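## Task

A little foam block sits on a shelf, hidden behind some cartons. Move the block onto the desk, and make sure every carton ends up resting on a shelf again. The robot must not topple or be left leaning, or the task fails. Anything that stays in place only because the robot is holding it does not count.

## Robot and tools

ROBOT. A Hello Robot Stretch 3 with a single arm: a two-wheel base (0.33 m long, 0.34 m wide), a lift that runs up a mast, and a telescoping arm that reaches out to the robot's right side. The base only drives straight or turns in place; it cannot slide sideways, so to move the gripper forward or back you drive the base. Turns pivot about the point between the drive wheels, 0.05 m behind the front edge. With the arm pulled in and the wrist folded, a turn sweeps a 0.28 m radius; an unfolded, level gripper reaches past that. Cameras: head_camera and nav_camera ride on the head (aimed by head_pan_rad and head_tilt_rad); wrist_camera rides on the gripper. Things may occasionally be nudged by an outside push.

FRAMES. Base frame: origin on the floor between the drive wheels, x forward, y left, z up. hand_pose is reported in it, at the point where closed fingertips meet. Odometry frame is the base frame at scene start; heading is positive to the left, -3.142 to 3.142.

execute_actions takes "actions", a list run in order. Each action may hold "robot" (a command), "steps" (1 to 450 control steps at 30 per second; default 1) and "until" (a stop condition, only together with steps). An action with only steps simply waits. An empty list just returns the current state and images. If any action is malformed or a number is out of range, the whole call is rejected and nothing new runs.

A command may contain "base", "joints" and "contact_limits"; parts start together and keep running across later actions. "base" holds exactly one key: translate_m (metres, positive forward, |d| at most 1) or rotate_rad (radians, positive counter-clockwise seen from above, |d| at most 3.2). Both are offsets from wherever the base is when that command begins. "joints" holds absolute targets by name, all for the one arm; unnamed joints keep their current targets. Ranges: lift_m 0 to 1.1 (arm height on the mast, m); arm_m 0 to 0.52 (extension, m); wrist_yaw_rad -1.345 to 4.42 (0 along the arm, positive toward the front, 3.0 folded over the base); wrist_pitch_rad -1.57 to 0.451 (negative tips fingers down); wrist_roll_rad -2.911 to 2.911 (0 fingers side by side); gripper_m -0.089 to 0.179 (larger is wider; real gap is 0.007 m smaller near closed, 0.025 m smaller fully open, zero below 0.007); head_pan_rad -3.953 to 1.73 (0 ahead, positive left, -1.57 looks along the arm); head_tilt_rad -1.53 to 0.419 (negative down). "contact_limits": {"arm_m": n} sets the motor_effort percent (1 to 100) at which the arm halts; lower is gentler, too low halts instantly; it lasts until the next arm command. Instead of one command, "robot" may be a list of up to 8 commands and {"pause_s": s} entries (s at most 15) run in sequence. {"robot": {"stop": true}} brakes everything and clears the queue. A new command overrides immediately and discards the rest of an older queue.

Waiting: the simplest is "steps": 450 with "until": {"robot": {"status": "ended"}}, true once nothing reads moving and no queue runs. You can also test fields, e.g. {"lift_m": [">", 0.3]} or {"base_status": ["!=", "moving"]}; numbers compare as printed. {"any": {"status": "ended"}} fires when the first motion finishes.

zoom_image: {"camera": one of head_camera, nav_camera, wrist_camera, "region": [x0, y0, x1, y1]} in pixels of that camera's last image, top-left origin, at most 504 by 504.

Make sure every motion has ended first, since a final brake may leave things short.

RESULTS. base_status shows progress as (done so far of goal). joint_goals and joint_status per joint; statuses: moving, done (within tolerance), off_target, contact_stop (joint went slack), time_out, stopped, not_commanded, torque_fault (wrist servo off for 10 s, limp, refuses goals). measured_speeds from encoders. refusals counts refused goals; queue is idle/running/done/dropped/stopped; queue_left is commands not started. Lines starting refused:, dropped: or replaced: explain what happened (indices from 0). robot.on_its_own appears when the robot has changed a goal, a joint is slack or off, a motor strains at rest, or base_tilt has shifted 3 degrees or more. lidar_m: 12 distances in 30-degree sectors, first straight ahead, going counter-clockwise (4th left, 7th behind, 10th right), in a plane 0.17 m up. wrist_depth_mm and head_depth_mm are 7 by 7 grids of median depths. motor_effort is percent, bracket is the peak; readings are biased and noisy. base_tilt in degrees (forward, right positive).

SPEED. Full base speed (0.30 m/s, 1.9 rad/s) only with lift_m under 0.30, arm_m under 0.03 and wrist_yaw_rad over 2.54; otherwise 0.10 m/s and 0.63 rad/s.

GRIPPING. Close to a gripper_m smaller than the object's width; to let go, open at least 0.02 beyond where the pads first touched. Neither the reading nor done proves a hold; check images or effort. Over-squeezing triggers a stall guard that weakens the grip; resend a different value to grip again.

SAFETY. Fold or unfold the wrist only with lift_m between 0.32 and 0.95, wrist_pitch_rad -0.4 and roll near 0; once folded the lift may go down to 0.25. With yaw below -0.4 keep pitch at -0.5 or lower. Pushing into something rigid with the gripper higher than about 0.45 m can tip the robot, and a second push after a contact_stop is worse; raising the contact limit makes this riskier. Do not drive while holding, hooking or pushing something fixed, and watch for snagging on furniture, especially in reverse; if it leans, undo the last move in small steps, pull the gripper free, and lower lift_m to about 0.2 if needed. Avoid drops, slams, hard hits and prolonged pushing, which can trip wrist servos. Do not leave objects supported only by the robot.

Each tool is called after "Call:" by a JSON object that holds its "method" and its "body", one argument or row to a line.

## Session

Call:
{"method": "execute_actions", "body": {
  "actions": [
    {"robot":{"joints":{"head_pan_rad":-2.6,"head_tilt_rad":-0.3}},"steps":200,"until":{"robot":{"status":"ended"}}}
  ]
}}

Scene clock: 1.70 s.
robot.base_odometry: x=+0.000 y=+0.000 heading=+0.000 (m, m, rad; robot's odometry frame)
robot.turned_by_wheels: +0.000 (rad since the last result)
robot.turned_by_imu: +0.000 (rad since the last result)
robot.base_tilt: forward=-2.1 right=-0.9 (deg)
robot.lidar_m: 2.09 2.03 1.98 2.24 2.06 2.09 2.33 1.96 1.95 1.82 1.67 1.69
robot.head_depth_mm: 2143 2287 2201 2550 2344 1819 1430 / 2138 2254 2115 2534 2318 1819 1441 / 1835 1990 2051 2295 2274 1823 1430 / 2062 2174 2321 2507 2476 1820 1431 / 2039 2180 2325 2496 2480 1808 1439 / 2005 2140 2277 2460 2451 1811 1432 / 1970 2084 2210 2324 2221 1801 1430
robot.base_status: not_commanded
robot.joint_positions: lift_m=+0.518 arm_m=-0.002 wrist_yaw_rad=+3.074 wrist_pitch_rad=-0.503 wrist_roll_rad=+0.005 gripper_m=+0.037 head_pan_rad=-2.593 head_tilt_rad=-0.296
robot.joint_goals: lift_m=+0.518 arm_m=-0.002 wrist_yaw_rad=+3.074 wrist_pitch_rad=-0.503 wrist_roll_rad=+0.005 gripper_m=+0.037 head_pan_rad=-2.600 head_tilt_rad=-0.300
robot.joint_status: lift_m=not_commanded arm_m=not_commanded wrist_yaw_rad=not_commanded wrist_pitch_rad=not_commanded wrist_roll_rad=not_commanded gripper_m=not_commanded head_pan_rad=done head_tilt_rad=done
robot.measured_speeds: translate_m=+0.000 rotate_rad=+0.000 lift_m=+0.000 arm_m=+0.000 wrist_yaw_rad=+0.000 wrist_pitch_rad=+0.000 wrist_roll_rad=+0.000 head_pan_rad=+0.000 head_tilt_rad=+0.000
robot: refusals=0 queue=done queue_left=0
robot.motor_effort: left_wheel=+0(0) right_wheel=+0(1) lift_m=+22(22) arm_m=+0(0) wrist_yaw_rad=+1(1) wrist_pitch_rad=+9(8) wrist_roll_rad=+1(1) gripper_m=+0(0) head_pan_rad=-4(41) head_tilt_rad=-1(22) (%)
robot.hand_pose: x=-0.0069 y=+0.0698 z=+0.5116 quat_wxyz=(+0.200, +0.692, +0.153, +0.677) (m; robot's base frame)
robot.wrist_depth_mm: - - - - - - - / - - - - - - - / - - - - - - - / 992 - - - - - - / 816 818 - 875 903 918 951 / 705 725 - 749 775 771 802 / 617 628 647 654 646 685 693
pictures: head_camera (sideways: a quarter turn clockwise sets it upright), nav_camera (sideways: a quarter turn counterclockwise sets it upright), wrist_camera
camera_calibration (this result's frames):
head_camera: T_world_to_cam=[[0.285938, 0.149692, -0.946484, 1.25422], [0.482316, -0.875968, 0.0071707, -0.0103098], [-0.828016, -0.458555, -0.322671, 0.387344], [0, 0, 0, 1]] pos_world=[-0.0329295, -0.0191595, 1.31216]
nav_camera: T_world_to_cam=[[-0.289511, -0.139154, 0.947006, -1.19061], [-0.486589, 0.873393, -0.0204187, 0.0834963], [-0.824266, -0.466714, -0.320567, 0.380116], [0, 0, 0, 1]] pos_world=[0.00925051, -0.061198, 1.25107]
wrist_camera: T_world_to_cam=[[0.995535, -0.0750643, 0.0572382, -0.0247307], [0.00091132, -0.598683, -0.800985, 0.486735], [0.0943929, 0.797461, -0.595941, 0.41367], [0, 0, 0, 1]] pos_world=[-0.0148708, -0.0403416, 0.637806]
Images, in order (width x height): head_camera 896x504, nav_camera 672x504, wrist_camera 644x364.

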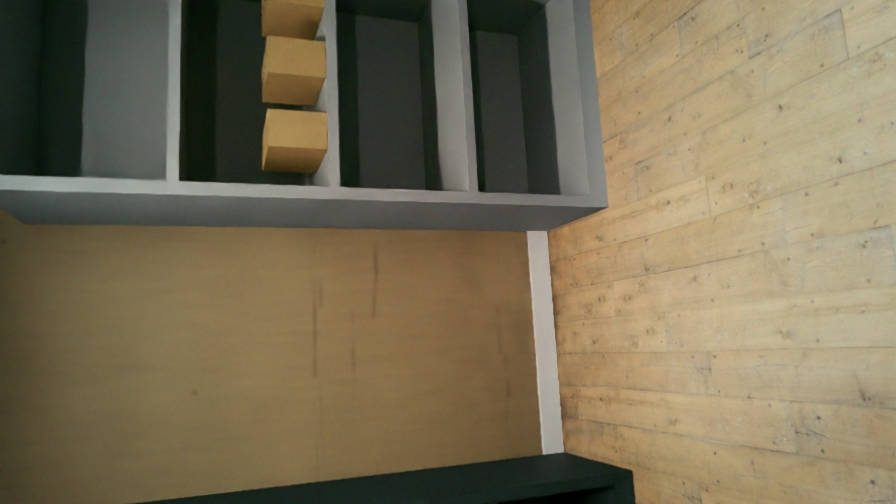

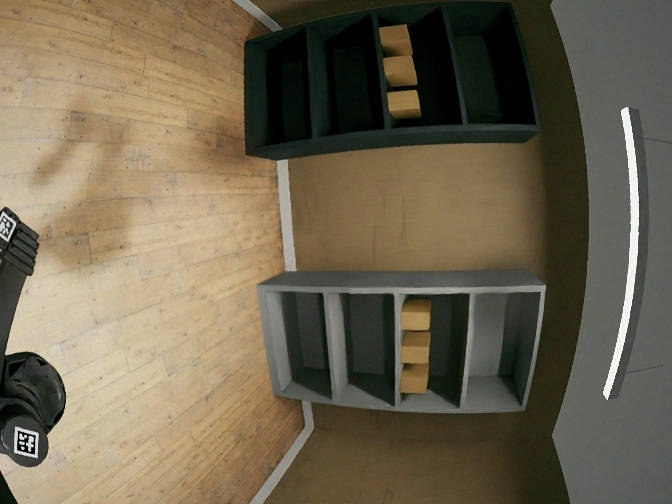

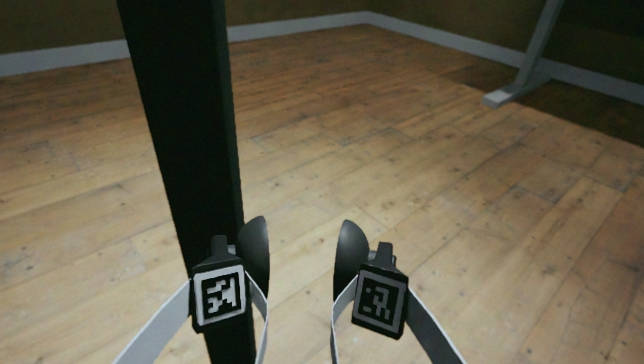

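Call:
{"method": "execute_actions", "body": {
  "actions": [
    {"robot":[{"base":{"rotate_rad":-2.48},"joints":{"lift_m":0.28}},{"base":{"translate_m":1.0}},{"base":{"translate_m":0.28}},{"base":{"rotate_rad":1.57},"joints":{"head_pan_rad":-1.57,"head_tilt_rad":-0.35}},{"base":{"translate_m":0.75}}],"steps":450,"until":{"robot":{"status":"ended"}}},
    {"steps":300,"until":{"robot":{"status":"ended"}}}
  ]
}}

Scene clock: 23.33 s.
robot.base_odometry: x=-0.550 y=-1.379 heading=-0.910 (m, m, rad; robot's odometry frame)
robot.turned_by_wheels: -0.910 (rad since the last result)
robot.turned_by_imu: -0.910 (rad since the last result)
robot.base_tilt: forward=-2.1 right=-0.9 (deg)
robot.lidar_m: 0.94 0.98 1.32 3.19 3.76 2.91 2.80 1.35 0.68 0.99 0.85 0.98
robot.head_depth_mm: 574 644 652 666 731 1385 1344 / 620 890 908 793 935 941 892 / 623 968 678 655 1229 1020 1193 / 626 964 781 666 1214 1018 1192 / 625 952 1030 817 1207 1014 890 / 627 946 781 651 1194 1017 889 / 627 944 674 633 1189 1014 890
robot.base_status: done (translate_m +0.7500 of +0.7500)
robot.joint_positions: lift_m=+0.280 arm_m=-0.002 wrist_yaw_rad=+3.074 wrist_pitch_rad=-0.505 wrist_roll_rad=+0.005 gripper_m=+0.037 head_pan_rad=-1.577 head_tilt_rad=-0.346
robot.joint_goals: lift_m=+0.280 arm_m=-0.002 wrist_yaw_rad=+3.074 wrist_pitch_rad=-0.505 wrist_roll_rad=+0.005 gripper_m=+0.037 head_pan_rad=-1.570 head_tilt_rad=-0.350
robot.joint_status: lift_m=done arm_m=not_commanded wrist_yaw_rad=not_commanded wrist_pitch_rad=not_commanded wrist_roll_rad=not_commanded gripper_m=not_commanded head_pan_rad=done head_tilt_rad=done
robot.measured_speeds: translate_m=+0.000 rotate_rad=+0.000 lift_m=+0.000 arm_m=+0.000 wrist_yaw_rad=+0.000 wrist_pitch_rad=+0.000 wrist_roll_rad=+0.000 head_pan_rad=+0.000 head_tilt_rad=+0.000
robot: refusals=0 queue=done queue_left=0
robot.motor_effort: left_wheel=-2(13) right_wheel=+1(10) lift_m=+18(20) arm_m=+0(1) wrist_yaw_rad=+0(0) wrist_pitch_rad=+9(10) wrist_roll_rad=+1(1) gripper_m=+0(0) head_pan_rad=+2(41) head_tilt_rad=-2(7) (%)
robot.hand_pose: x=-0.0069 y=+0.0696 z=+0.2739 quat_wxyz=(+0.200, +0.692, +0.153, +0.677) (m; robot's base frame)
robot.wrist_depth_mm: - - - - - - - / 957 - - - - - - / 740 762 799 831 870 902 954 / 612 620 654 668 681 698 723 / 516 525 - 551 567 589 600 / 461 - - - 481 495 501 / - - - - 409 430 438
pictures: head_camera (sideways: a quarter turn clockwise sets it upright), nav_camera (sideways: a quarter turn counterclockwise sets it upright), wrist_camera
camera_calibration (this result's frames):
head_camera: T_world_to_cam=[[0.0236549, 0.368752, -0.929227, 1.23329], [0.998649, -0.0517387, 0.00489029, -0.0104902], [-0.0462737, -0.928087, -0.369477, 0.443489], [0, 0, 0, 1]] pos_world=[0.00182448, -0.0437252, 1.30992]
nav_camera: T_world_to_cam=[[-0.0344946, -0.366267, 0.92987, -1.1698], [-0.998706, 0.0474178, -0.0183708, 0.0839529], [-0.0373638, -0.929301, -0.367429, 0.436302], [0, 0, 0, 1]] pos_world=[0.0597944, -0.0269831, 1.24961]
wrist_camera: T_world_to_cam=[[0.995539, -0.0749923, 0.0572483, -0.0111398], [0.000841701, -0.599706, -0.80022, 0.296101], [0.0943424, 0.796699, -0.596968, 0.272551], [0, 0, 0, 1]] pos_world=[-0.0148723, -0.0404028, 0.400288]
Images, in order (width x height): head_camera 896x504, nav_camera 672x504, wrist_camera 644x364.

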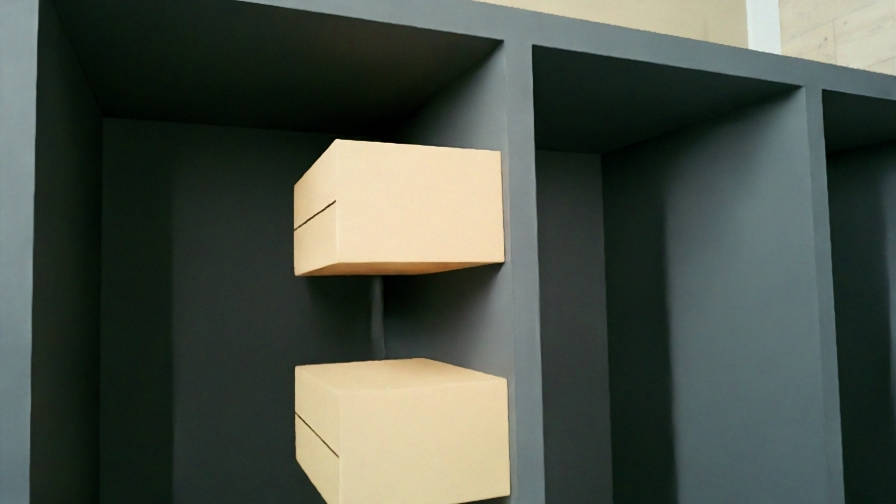

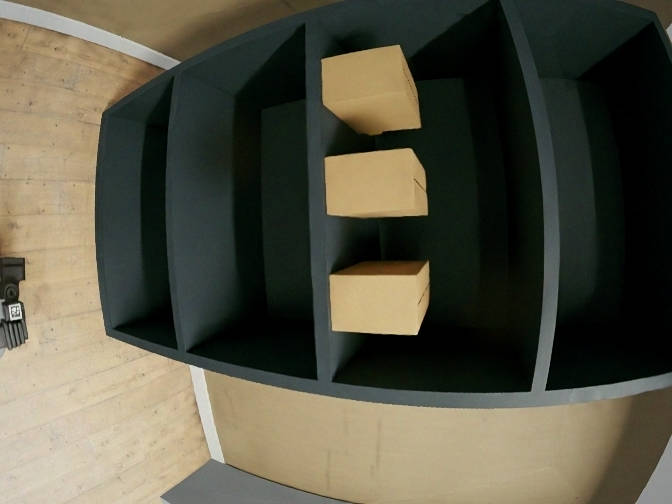

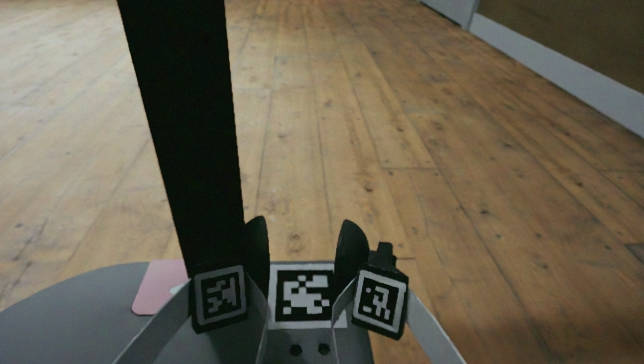

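Something peeks behind the far carton perhaps.

Call:
{"method": "zoom_image", "body": {
  "camera": "nav_camera",
  "region": [320,80,440,170]
}}

Call:
{"method": "execute_actions", "body": {
  "actions": [
    {"robot":[{"base":{"translate_m":0.42}},{"joints":{"lift_m":0.9,"wrist_pitch_rad":-0.4}},{"joints":{"wrist_yaw_rad":0,"gripper_m":0.179}},{"joints":{"wrist_pitch_rad":0,"lift_m":1.0}}],"steps":450,"until":{"robot":{"status":"ended"}}}
  ]
}}

Region (320, 80, 440, 170) of nav_camera's 672x504 image, scaled by 4.200, with more detail than that image has; it fills the top 378 rows of this view, and the rest is white.

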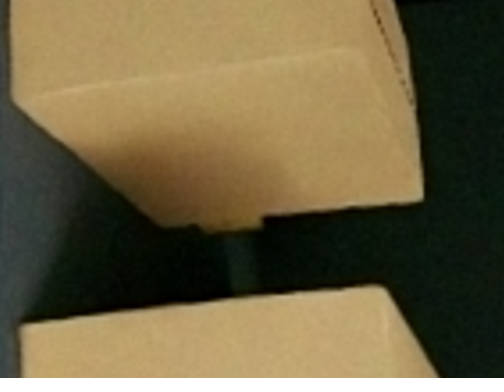

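Scene clock: 43.10 s.
robot.base_odometry: x=-0.292 y=-1.710 heading=-0.910 (m, m, rad; robot's odometry frame)
robot.turned_by_wheels: +0.000 (rad since the last result)
robot.turned_by_imu: +0.002 (rad since the last result)
robot.base_tilt: forward=-2.1 right=-0.8 (deg)
robot.lidar_m: 0.53 0.54 0.74 1.90 3.75 3.35 2.56 0.92 0.95 0.64 0.64 0.55
robot.head_depth_mm: 617 981 682 658 948 - - / 622 971 785 711 1233 - - / 623 966 1035 764 - - - / 625 959 677 644 - - - / 628 951 997 663 1190 1016 892 / 626 926 949 765 789 871 852 / 525 564 577 627 697 1321 1371
robot.base_status: done (translate_m +0.4200 of +0.4200)
robot.joint_positions: lift_m=+1.000 arm_m=-0.002 wrist_yaw_rad=+0.003 wrist_pitch_rad=-0.021 wrist_roll_rad=+0.005 gripper_m=+0.179 head_pan_rad=-1.577 head_tilt_rad=-0.346
robot.joint_goals: lift_m=+1.000 arm_m=-0.002 wrist_yaw_rad=+0.000 wrist_pitch_rad=+0.000 wrist_roll_rad=+0.005 gripper_m=+0.179 head_pan_rad=-1.570 head_tilt_rad=-0.350
robot.joint_status: lift_m=done arm_m=not_commanded wrist_yaw_rad=done wrist_pitch_rad=done wrist_roll_rad=not_commanded gripper_m=done head_pan_rad=done head_tilt_rad=done
robot.measured_speeds: translate_m=+0.000 rotate_rad=+0.000 lift_m=+0.000 arm_m=+0.000 wrist_yaw_rad=+0.000 wrist_pitch_rad=+0.000 wrist_roll_rad=+0.000 head_pan_rad=+0.000 head_tilt_rad=+0.000
robot: refusals=0 queue=done queue_left=0
robot.motor_effort: left_wheel=-2(7) right_wheel=+1(7) lift_m=+25(27) arm_m=+0(1) wrist_yaw_rad=-2(3) wrist_pitch_rad=+13(14) wrist_roll_rad=+1(1) gripper_m=+0(84) head_pan_rad=+3(4) head_tilt_rad=-2(2) (%)
robot.hand_pose: x=-0.0208 y=-0.3983 z=+1.1090 quat_wxyz=(+0.706, +0.009, -0.708, -0.007) (m; robot's base frame)
robot.wrist_depth_mm: 727 374 706 779 785 755 711 / 719 383 748 801 805 798 780 / 739 389 658 385 808 811 748 / 739 393 589 395 582 401 474 / 730 401 505 402 510 409 490 / - 391 396 398 409 414 434 / 777 449 877 879 902 903 659
pictures: head_camera (sideways: a quarter turn clockwise sets it upright), nav_camera (sideways: a quarter turn counterclockwise sets it upright), wrist_camera
camera_calibration (this result's frames):
head_camera: T_world_to_cam=[[0.0236549, 0.368752, -0.929227, 1.23329], [0.998649, -0.0517388, 0.00489028, -0.0104902], [-0.0462738, -0.928087, -0.369477, 0.44349], [0, 0, 0, 1]] pos_world=[0.00182448, -0.0437252, 1.30992]
nav_camera: T_world_to_cam=[[-0.0344947, -0.366267, 0.92987, -1.1698], [-0.998706, 0.0474179, -0.0183708, 0.0839529], [-0.0373639, -0.929301, -0.367429, 0.436302], [0, 0, 0, 1]] pos_world=[0.0597944, -0.0269831, 1.24961]
wrist_camera: T_world_to_cam=[[-0.998419, 0.0307032, 0.0470912, -0.0683394], [-0.0416808, 0.157796, -0.986592, 1.19125], [-0.0377224, -0.986994, -0.156267, -0.0568158], [0, 0, 0, 1]] pos_world=[-0.0207222, -0.241954, 1.16962]
Images, in order (width x height): head_camera 896x504, nav_camera 672x504, wrist_camera 644x364.

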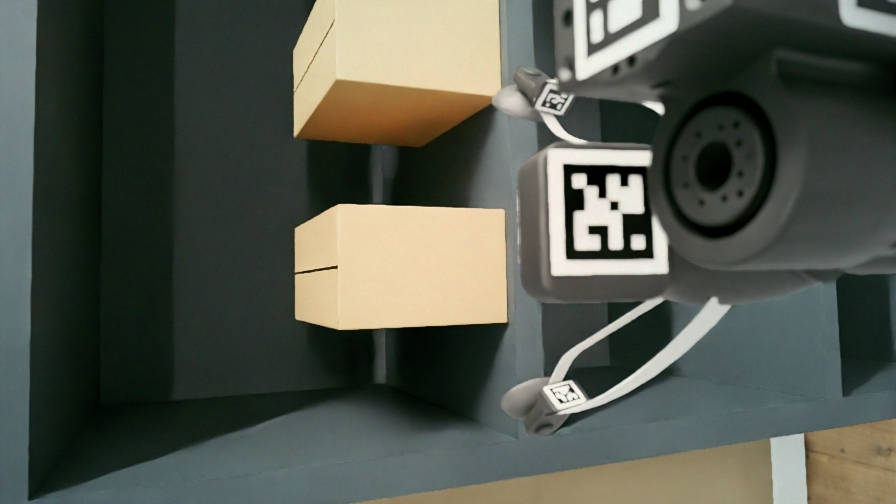

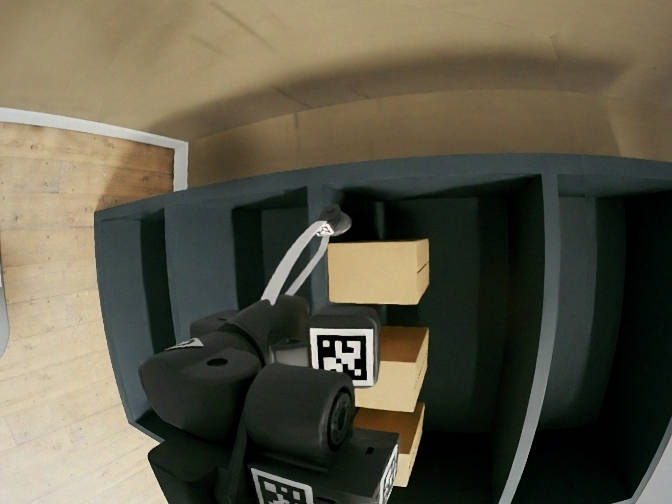

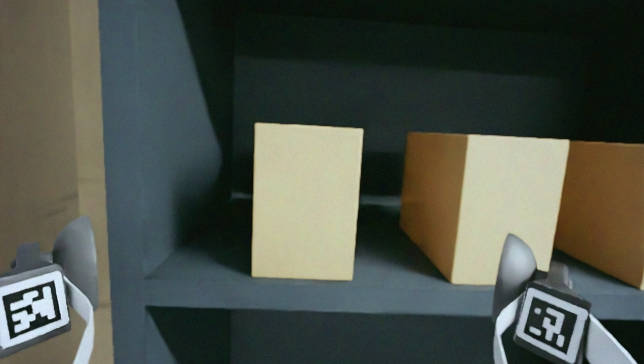

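Aligned; repeat.

Call:
{"method": "execute_actions", "body": {
  "actions": [
    {"robot":[{"joints":{"arm_m":0.31}},{"joints":{"gripper_m":0.09}},{"joints":{"lift_m":1.03}},{"joints":{"arm_m":0.0}},{"joints":{"lift_m":0.6}},{"joints":{"arm_m":0.33}}],"steps":450,"until":{"robot":{"status":"ended"}}},
    {"steps":300,"until":{"robot":{"status":"ended"}}},
    {"robot":[{"joints":{"lift_m":0.558}},{"joints":{"gripper_m":0.179}},{"joints":{"arm_m":0.0}},{"joints":{"lift_m":0.93,"gripper_m":0.13},"base":{"rotate_rad":0.45}},{"base":{"translate_m":-0.13}},{"base":{"rotate_rad":-0.9}},{"base":{"translate_m":0.13}},{"base":{"rotate_rad":0.45}}],"steps":450,"until":{"robot":{"status":"ended"}}},
    {"steps":300,"until":{"robot":{"status":"ended"}}},
    {"robot":{"joints":{"arm_m":0.25}},"steps":300,"until":{"robot":{"status":"ended"}}}
  ]
}}

Scene clock: 86.53 s.
robot.base_odometry: x=-0.381 y=-1.780 heading=-0.910 (m, m, rad; robot's odometry frame)
robot.turned_by_wheels: +0.000 (rad since the last result)
robot.turned_by_imu: +0.008 (rad since the last result)
robot.base_tilt: forward=-2.0 right=-0.9 (deg)
robot.lidar_m: 0.53 0.54 0.74 1.98 3.87 3.33 2.54 0.85 0.95 0.63 0.53 0.55
robot.head_depth_mm: 619 872 682 539 - - 792 / 621 867 902 706 - 986 815 / 625 860 929 948 - 1016 815 / 625 851 919 878 - 779 761 / 626 848 913 816 607 950 784 / 626 832 888 762 605 886 769 / 531 569 562 551 548 607 1257
robot.base_status: done (rotate_rad +0.4499 of +0.4500)
robot.joint_positions: lift_m=+0.930 arm_m=+0.250 wrist_yaw_rad=+0.001 wrist_pitch_rad=-0.021 wrist_roll_rad=+0.005 gripper_m=+0.130 head_pan_rad=-1.577 head_tilt_rad=-0.346
robot.joint_goals: lift_m=+0.930 arm_m=+0.250 wrist_yaw_rad=+0.000 wrist_pitch_rad=+0.000 wrist_roll_rad=+0.005 gripper_m=+0.130 head_pan_rad=-1.570 head_tilt_rad=-0.350
robot.joint_status: lift_m=done arm_m=done wrist_yaw_rad=done wrist_pitch_rad=done wrist_roll_rad=not_commanded gripper_m=done head_pan_rad=done head_tilt_rad=done
robot.measured_speeds: translate_m=+0.000 rotate_rad=+0.000 lift_m=+0.000 arm_m=+0.000 wrist_yaw_rad=+0.000 wrist_pitch_rad=+0.000 wrist_roll_rad=+0.000 head_pan_rad=+0.000 head_tilt_rad=+0.000
robot: refusals=0 queue=done queue_left=0
robot.motor_effort: left_wheel=-3(8) right_wheel=+1(6) lift_m=+25(27) arm_m=+4(5) wrist_yaw_rad=+0(2) wrist_pitch_rad=+13(20) wrist_roll_rad=+1(1) gripper_m=+0(94) head_pan_rad=+2(3) head_tilt_rad=-2(2) (%)
robot.hand_pose: x=-0.0212 y=-0.6502 z=+1.0390 quat_wxyz=(+0.706, +0.008, -0.708, -0.007) (m; robot's base frame)
robot.wrist_depth_mm: 245 357 431 434 437 447 440 / 249 363 438 445 447 452 211 / 251 370 454 456 459 464 210 / 255 372 460 461 474 471 209 / 255 325 332 323 375 319 206 / 230 227 232 238 246 254 204 / - 170 175 179 183 174 186
pictures: head_camera (sideways: a quarter turn clockwise sets it upright), nav_camera (sideways: a quarter turn counterclockwise sets it upright), wrist_camera
camera_calibration (this result's frames):
head_camera: T_world_to_cam=[[0.0236549, 0.368752, -0.929227, 1.23329], [0.998649, -0.0517387, 0.00489029, -0.0104902], [-0.0462737, -0.928087, -0.369477, 0.44349], [0, 0, 0, 1]] pos_world=[0.00182448, -0.0437252, 1.30992]
nav_camera: T_world_to_cam=[[-0.0344946, -0.366267, 0.92987, -1.1698], [-0.998706, 0.0474178, -0.0183708, 0.0839529], [-0.0373638, -0.929301, -0.367429, 0.436302], [0, 0, 0, 1]] pos_world=[0.0597944, -0.0269831, 1.24961]
wrist_camera: T_world_to_cam=[[-0.99837, 0.0322651, 0.0470848, -0.0566844], [-0.0414354, 0.157665, -0.986623, 1.16193], [-0.0392571, -0.986965, -0.156071, -0.316629], [0, 0, 0, 1]] pos_world=[-0.0208767, -0.49387, 1.09964]
Images, in order (width x height): head_camera 896x504, nav_camera 672x504, wrist_camera 644x364.

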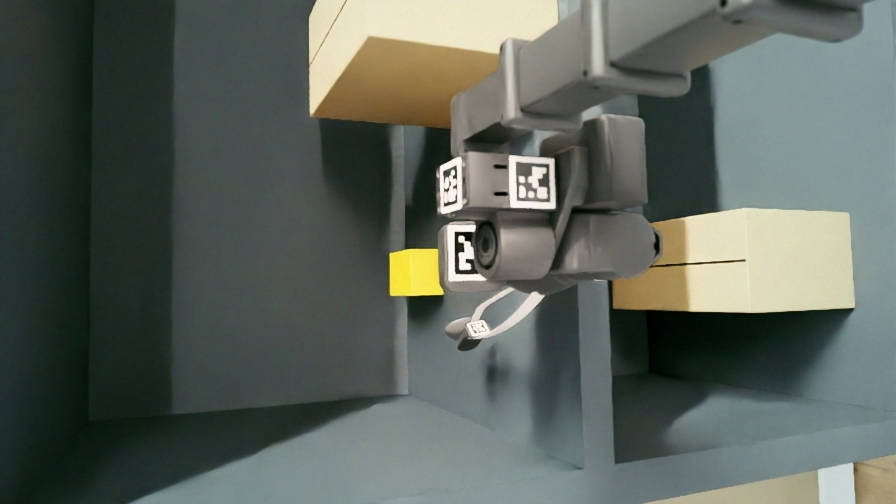

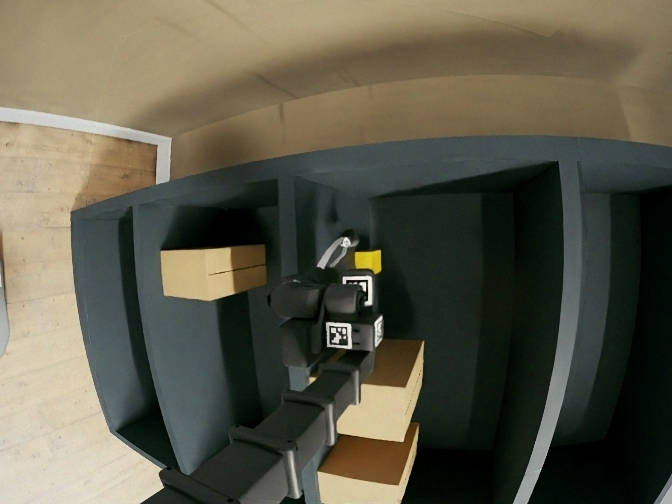

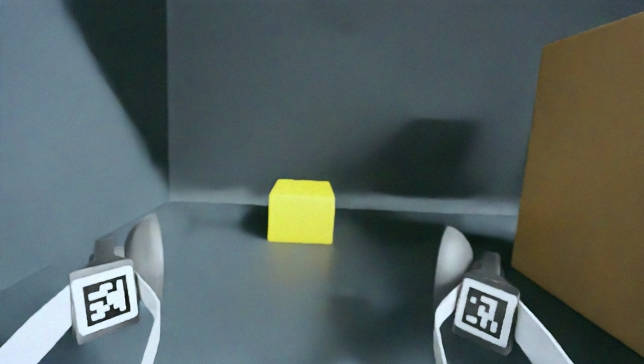

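Call:
{"method": "execute_actions", "body": {
  "actions": [
    {"robot":[{"joints":{"arm_m":0.44,"wrist_pitch_rad":-0.1}},{"joints":{"gripper_m":0.03}},{"joints":{"lift_m":0.945,"wrist_pitch_rad":0}},{"joints":{"arm_m":0.0}},{"joints":{"wrist_yaw_rad":1.5,"head_pan_rad":-0.3,"head_tilt_rad":-0.6}},{"joints":{"wrist_pitch_rad":-0.4,"wrist_yaw_rad":3.0,"lift_m":0.6},"base":{"rotate_rad":2.08}},{"joints":{"lift_m":0.27},"base":{"translate_m":1}},{"base":{"translate_m":1}}],"steps":450,"until":{"robot":{"status":"ended"}}},
    {"steps":450,"until":{"robot":{"status":"ended"}}}
  ]
}}

Scene clock: 117.40 s.
robot.base_odometry: x=+0.399 y=+0.062 heading=+1.170 (m, m, rad; robot's odometry frame)
robot.turned_by_wheels: +2.080 (rad since the last result)
robot.turned_by_imu: +2.059 (rad since the last result)
robot.base_tilt: forward=-2.1 right=-0.8 (deg)
robot.lidar_m: 1.73 2.39 2.27 2.34 2.36 2.27 2.17 1.54 1.45 1.49 2.01 1.62
robot.head_depth_mm: 1652 1809 1494 2030 1706 1410 1199 / 1660 1810 1476 2180 1696 1400 1195 / 1700 1833 1467 2176 1710 1406 1189 / 1706 1856 1557 2165 1704 1394 1192 / 1741 1889 1552 2158 1698 1399 1190 / 1764 1897 1545 2147 1698 1402 1186 / 1805 1917 1541 2082 1694 1400 1186
robot.base_status: done (translate_m +1.0000 of +1.0000)
robot.joint_positions: lift_m=+0.270 arm_m=+0.000 wrist_yaw_rad=+2.998 wrist_pitch_rad=-0.420 wrist_roll_rad=+0.005 gripper_m=+0.031 head_pan_rad=-0.307 head_tilt_rad=-0.593
robot.joint_goals: lift_m=+0.270 arm_m=+0.000 wrist_yaw_rad=+3.000 wrist_pitch_rad=-0.400 wrist_roll_rad=+0.005 gripper_m=+0.030 head_pan_rad=-0.300 head_tilt_rad=-0.600
robot.joint_status: lift_m=done arm_m=done wrist_yaw_rad=done wrist_pitch_rad=done wrist_roll_rad=not_commanded gripper_m=done head_pan_rad=done head_tilt_rad=done
robot.measured_speeds: translate_m=+0.000 rotate_rad=+0.000 lift_m=+0.000 arm_m=+0.000 wrist_yaw_rad=+0.000 wrist_pitch_rad=+0.000 wrist_roll_rad=+0.000 head_pan_rad=+0.000 head_tilt_rad=+0.000
robot: refusals=0 queue=done queue_left=0
robot.motor_effort: left_wheel=-2(23) right_wheel=+1(22) lift_m=+18(27) arm_m=-4(24) wrist_yaw_rad=+1(3) wrist_pitch_rad=+12(45) wrist_roll_rad=+1(1) gripper_m=-16(89) head_pan_rad=+3(42) head_tilt_rad=-3(22) (%)
robot.hand_pose: x=+0.0108 y=+0.0765 z=+0.2825 quat_wxyz=(+0.197, +0.702, +0.097, +0.678) (m; robot's base frame)
robot.wrist_depth_mm: - - - - - - - / - - - - - - - / 885 - 965 - - - - / 690 - 725 744 773 803 839 / 566 569 162 166 641 634 654 / 474 483 136 146 - 533 540 / - - 141 151 428 454 456
pictures: head_camera (sideways: a quarter turn clockwise sets it upright), nav_camera (sideways: a quarter turn counterclockwise sets it upright), wrist_camera
camera_calibration (this result's frames):
head_camera: T_world_to_cam=[[-0.551388, 0.197251, -0.810595, 1.08207], [0.345249, 0.938489, -0.00647501, 0.00829166], [0.759457, -0.283428, -0.585572, 0.719751], [0, 0, 0, 1]] pos_world=[0.0471599, -0.0172244, 1.29864]
nav_camera: T_world_to_cam=[[0.546022, -0.206937, 0.811811, -1.01936], [-0.344412, -0.938787, -0.00765323, 0.0660044], [0.763702, -0.275419, -0.58387, 0.713044], [0, 0, 0, 1]] pos_world=[0.0347706, 0.0474076, 1.24435]
wrist_camera: T_world_to_cam=[[0.986285, -0.155293, 0.0559185, -0.0221119], [-0.0351254, -0.52851, -0.8482, 0.31565], [0.161273, 0.834602, -0.526716, 0.246985], [0, 0, 0, 1]] pos_world=[-0.00693599, -0.0427437, 0.399062]
Images, in order (width x height): head_camera 896x504, nav_camera 672x504, wrist_camera 644x364.

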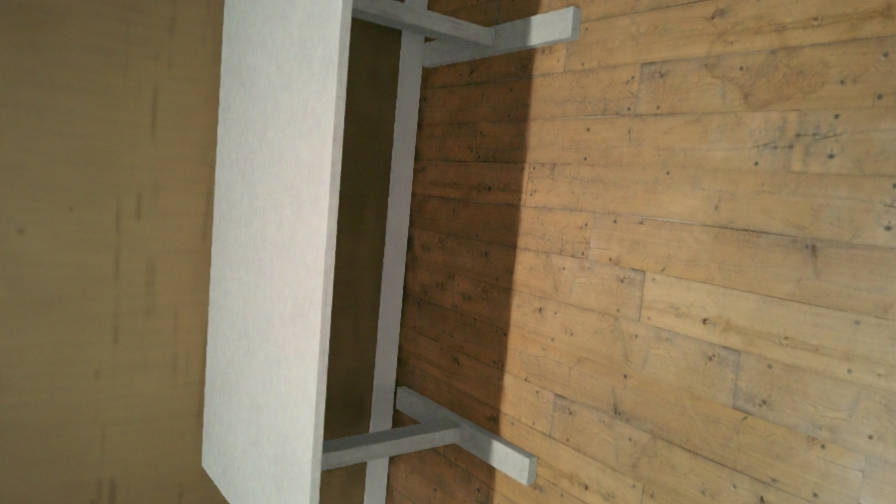

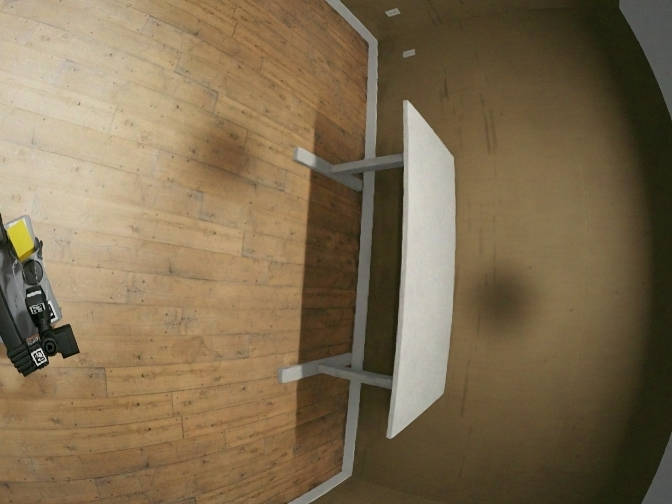

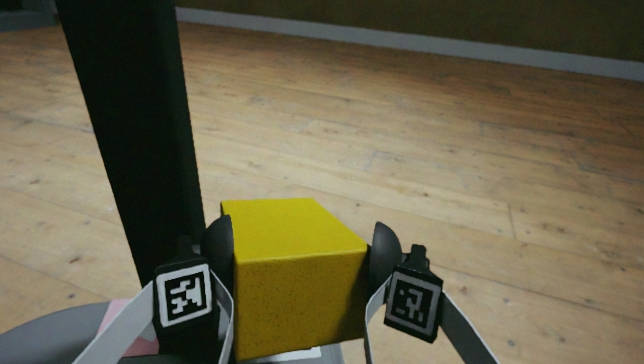

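Edge ~1.22 away; drive 0.8 leaves ~0.52.

Call:
{"method": "execute_actions", "body": {
  "actions": [
    {"robot":[{"base":{"translate_m":0.8}},{"base":{"rotate_rad":1.07}},{"joints":{"lift_m":0.85,"head_tilt_rad":-0.8,"head_pan_rad":-1.57}},{"joints":{"wrist_yaw_rad":0}},{"joints":{"wrist_pitch_rad":-0.25,"arm_m":0.27}}],"steps":450,"until":{"robot":{"status":"ended"}}},
    {"steps":200,"until":{"robot":{"status":"ended"}}}
  ]
}}

Scene clock: 140.07 s.
robot.base_odometry: x=+0.712 y=+0.798 heading=+2.240 (m, m, rad; robot's odometry frame)
robot.turned_by_wheels: +1.070 (rad since the last result)
robot.turned_by_imu: +1.067 (rad since the last result)
robot.base_tilt: forward=-2.1 right=-0.9 (deg)
robot.lidar_m: 1.91 1.97 2.68 2.99 2.64 1.89 1.82 1.88 1.18 1.31 0.93 1.84
robot.head_depth_mm: 1159 1213 940 - - - 1102 / 1149 1204 - 1205 1454 1275 1121 / 1151 1246 - 793 1468 1275 1120 / 1141 1243 - 782 1469 1275 1115 / 1132 1182 924 778 1459 1267 1115 / 1134 1184 920 778 1451 1257 1119 / 1126 1181 919 772 1407 1249 1111
robot.base_status: done (rotate_rad +1.0699 of +1.0700)
robot.joint_positions: lift_m=+0.850 arm_m=+0.270 wrist_yaw_rad=+0.001 wrist_pitch_rad=-0.274 wrist_roll_rad=+0.005 gripper_m=+0.031 head_pan_rad=-1.563 head_tilt_rad=-0.790
robot.joint_goals: lift_m=+0.850 arm_m=+0.270 wrist_yaw_rad=+0.000 wrist_pitch_rad=-0.250 wrist_roll_rad=+0.005 gripper_m=+0.030 head_pan_rad=-1.570 head_tilt_rad=-0.800
robot.joint_status: lift_m=done arm_m=done wrist_yaw_rad=done wrist_pitch_rad=done wrist_roll_rad=not_commanded gripper_m=done head_pan_rad=done head_tilt_rad=done
robot.measured_speeds: translate_m=+0.000 rotate_rad=+0.000 lift_m=+0.000 arm_m=+0.000 wrist_yaw_rad=+0.000 wrist_pitch_rad=+0.000 wrist_roll_rad=+0.000 head_pan_rad=+0.000 head_tilt_rad=+0.000
robot: refusals=0 queue=done queue_left=0
robot.motor_effort: left_wheel=-3(10) right_wheel=+2(9) lift_m=+25(27) arm_m=+4(5) wrist_yaw_rad=-1(2) wrist_pitch_rad=+14(16) wrist_roll_rad=+0(0) gripper_m=-17(16) head_pan_rad=-4(43) head_tilt_rad=-3(20) (%)
robot.hand_pose: x=-0.0212 y=-0.6547 z=+0.8959 quat_wxyz=(+0.699, +0.097, -0.702, -0.097) (m; robot's base frame)
robot.wrist_depth_mm: 707 705 715 717 729 716 726 / 744 747 758 756 768 767 770 / 786 802 806 799 812 794 820 / 603 630 650 675 700 737 764 / 462 474 175 166 538 538 557 / 374 392 137 146 - 420 431 / 315 313 304 154 329 351 352
pictures: head_camera (sideways: a quarter turn clockwise sets it upright), nav_camera (sideways: a quarter turn counterclockwise sets it upright), wrist_camera
camera_calibration (this result's frames):
head_camera: T_world_to_cam=[[0.01585, 0.732378, -0.680714, 0.909333], [0.999242, -0.0358048, -0.0152556, 0.0157308], [-0.0355457, -0.679956, -0.732391, 0.915574], [0, 0, 0, 1]] pos_world=[0.00241287, -0.0428619, 1.28979]
nav_camera: T_world_to_cam=[[-0.0267186, -0.730552, 0.682334, -0.847106], [-0.999289, 0.0376922, 0.00122586, 0.0584387], [-0.0266142, -0.681816, -0.731039, 0.909294], [0, 0, 0, 1]] pos_world=[0.0599638, -0.00108623, 1.24267]
wrist_camera: T_world_to_cam=[[-0.998382, 0.0193873, 0.0534632, -0.063927], [-0.0412765, 0.399661, -0.915733, 1.11638], [-0.0391207, -0.916458, -0.398214, -0.080266], [0, 0, 0, 1]] pos_world=[-0.0208833, -0.518496, 0.993764]
Images, in order (width x height): head_camera 896x504, nav_camera 672x504, wrist_camera 644x364.

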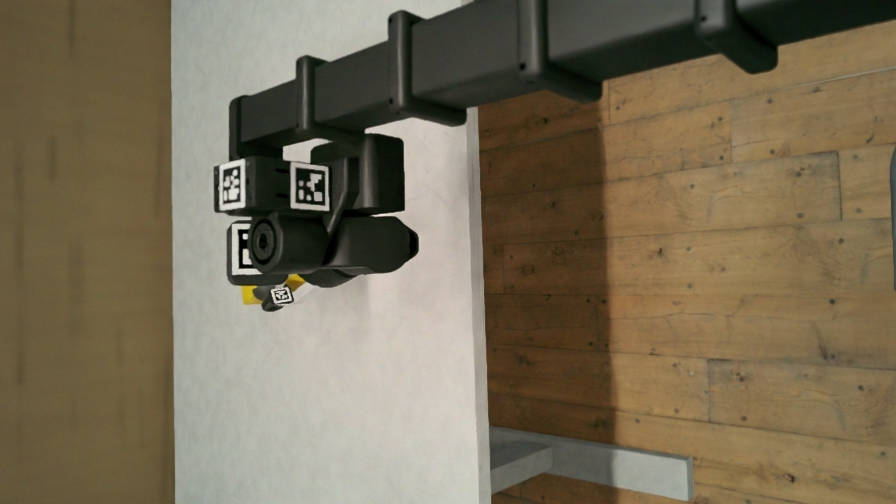

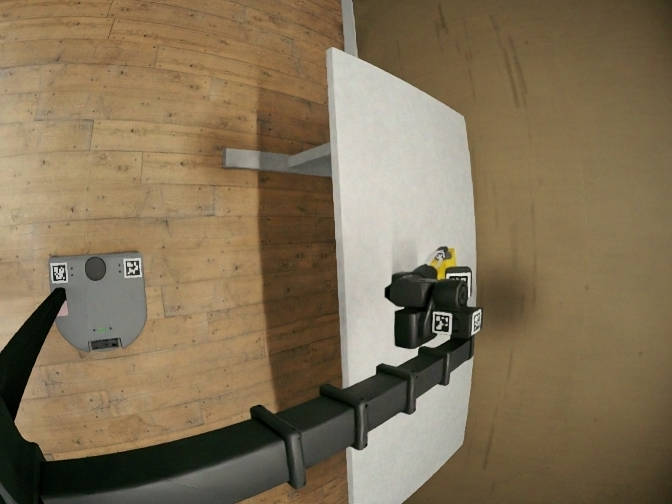

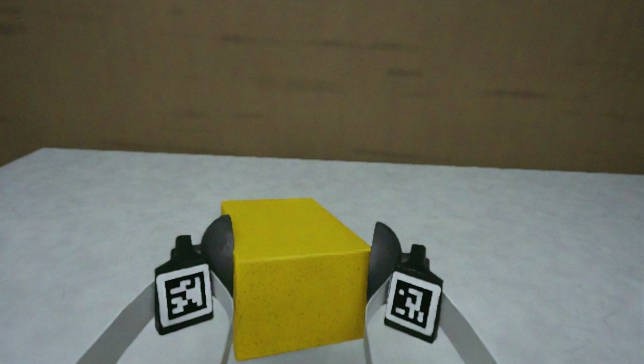

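Call:
{"method": "execute_actions", "body": {
  "actions": [
    {"robot":[{"joints":{"lift_m":0.735}},{"joints":{"gripper_m":0.13}},{"joints":{"lift_m":0.85}}],"steps":450,"until":{"robot":{"status":"ended"}}}
  ]
}}

Call:
{"method": "finished_scene", "body": {
  "scene": 2
}}

Scene clock: 147.77 s.
robot.base_odometry: x=+0.712 y=+0.798 heading=+2.240 (m, m, rad; robot's odometry frame)
robot.turned_by_wheels: +0.000 (rad since the last result)
robot.turned_by_imu: +0.002 (rad since the last result)
robot.base_tilt: forward=-2.1 right=-0.8 (deg)
robot.lidar_m: 1.90 1.97 2.67 2.98 2.64 1.88 1.82 1.88 1.17 1.31 0.93 1.84
robot.head_depth_mm: 1153 1216 941 - - - 1107 / 1151 1207 - 1208 1448 1266 1119 / 1150 1240 - 791 1470 1266 1121 / 1147 1241 - 784 1469 1273 1119 / 1133 1187 910 778 1454 1268 1123 / 1127 1181 921 777 1455 1264 1115 / 1125 1178 917 773 1409 1248 1114
robot.base_status: done (rotate_rad +1.0699 of +1.0700)
robot.joint_positions: lift_m=+0.850 arm_m=+0.270 wrist_yaw_rad=+0.001 wrist_pitch_rad=-0.271 wrist_roll_rad=+0.005 gripper_m=+0.130 head_pan_rad=-1.563 head_tilt_rad=-0.790
robot.joint_goals: lift_m=+0.850 arm_m=+0.270 wrist_yaw_rad=+0.000 wrist_pitch_rad=-0.250 wrist_roll_rad=+0.005 gripper_m=+0.130 head_pan_rad=-1.570 head_tilt_rad=-0.800
robot.joint_status: lift_m=done arm_m=done wrist_yaw_rad=done wrist_pitch_rad=done wrist_roll_rad=not_commanded gripper_m=done head_pan_rad=done head_tilt_rad=done
robot.measured_speeds: translate_m=+0.000 rotate_rad=+0.000 lift_m=+0.000 arm_m=+0.000 wrist_yaw_rad=+0.000 wrist_pitch_rad=+0.000 wrist_roll_rad=+0.000 head_pan_rad=+0.000 head_tilt_rad=+0.000
robot: refusals=0 queue=done queue_left=0
robot.motor_effort: left_wheel=-3(3) right_wheel=+2(2) lift_m=+25(25) arm_m=+4(4) wrist_yaw_rad=-1(1) wrist_pitch_rad=+13(14) wrist_roll_rad=+0(0) gripper_m=+0(82) head_pan_rad=-3(3) head_tilt_rad=-4(5) (%)
robot.hand_pose: x=-0.0212 y=-0.6550 z=+0.8968 quat_wxyz=(+0.699, +0.096, -0.702, -0.095) (m; robot's base frame)
robot.wrist_depth_mm: 705 703 710 715 725 721 725 / 742 747 749 762 762 763 767 / 796 791 800 803 799 808 826 / 604 626 657 689 711 735 780 / 462 498 492 506 531 543 558 / 387 388 397 399 412 443 433 / - 319 328 335 340 330 357
pictures: head_camera (sideways: a quarter turn clockwise sets it upright), nav_camera (sideways: a quarter turn counterclockwise sets it upright), wrist_camera
camera_calibration (this result's frames):
head_camera: T_world_to_cam=[[0.0158498, 0.732378, -0.680714, 0.909333], [0.999242, -0.0358046, -0.0152556, 0.0157308], [-0.0355455, -0.679956, -0.732391, 0.915574], [0, 0, 0, 1]] pos_world=[0.00241288, -0.0428619, 1.28979]
nav_camera: T_world_to_cam=[[-0.0267185, -0.730552, 0.682334, -0.847106], [-0.999289, 0.0376919, 0.00122586, 0.0584387], [-0.0266141, -0.681816, -0.731039, 0.909294], [0, 0, 0, 1]] pos_world=[0.0599638, -0.00108622, 1.24267]
wrist_camera: T_world_to_cam=[[-0.998382, 0.0195805, 0.0533872, -0.0637725], [-0.0412718, 0.396338, -0.917176, 1.11645], [-0.0391181, -0.917896, -0.394889, -0.0841456], [0, 0, 0, 1]] pos_world=[-0.0208833, -0.518478, 0.994154]
Images, in order (width x height): head_camera 896x504, nav_camera 672x504, wrist_camera 644x364.

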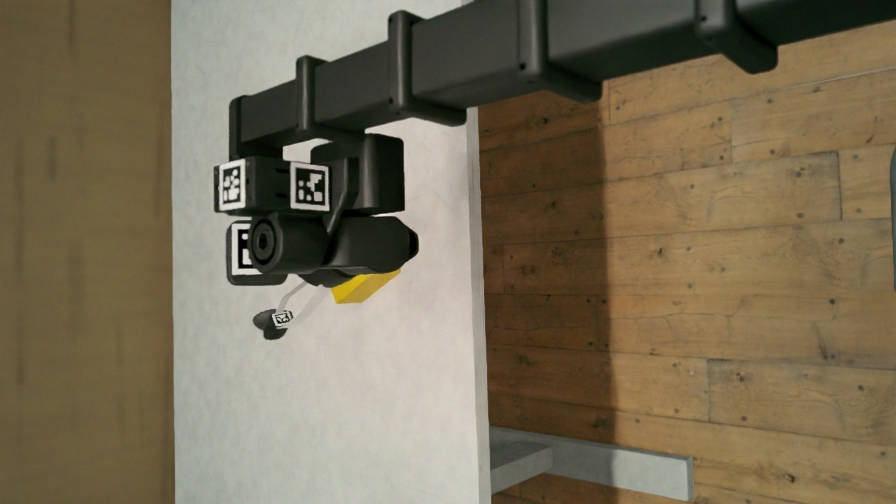

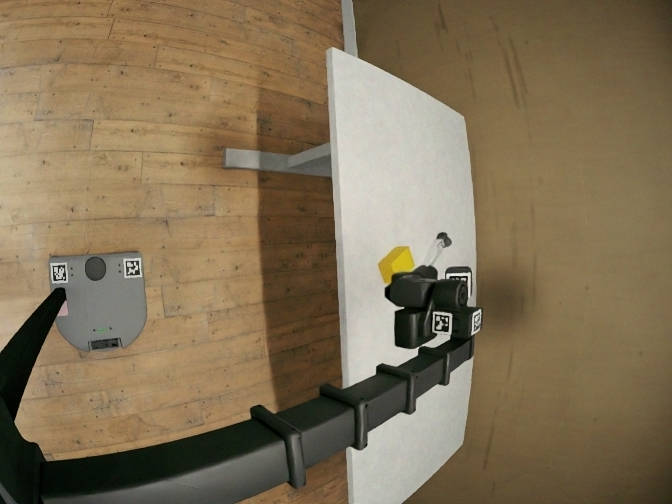

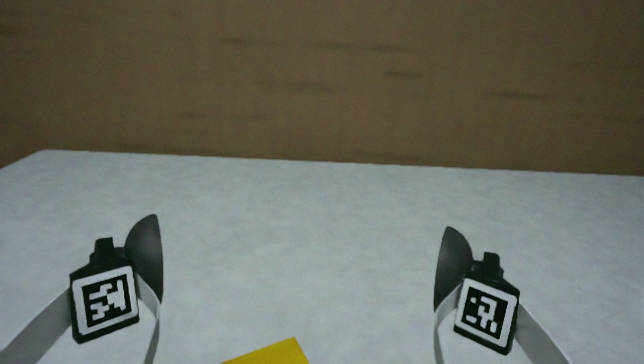

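The scene is finished: the task was done.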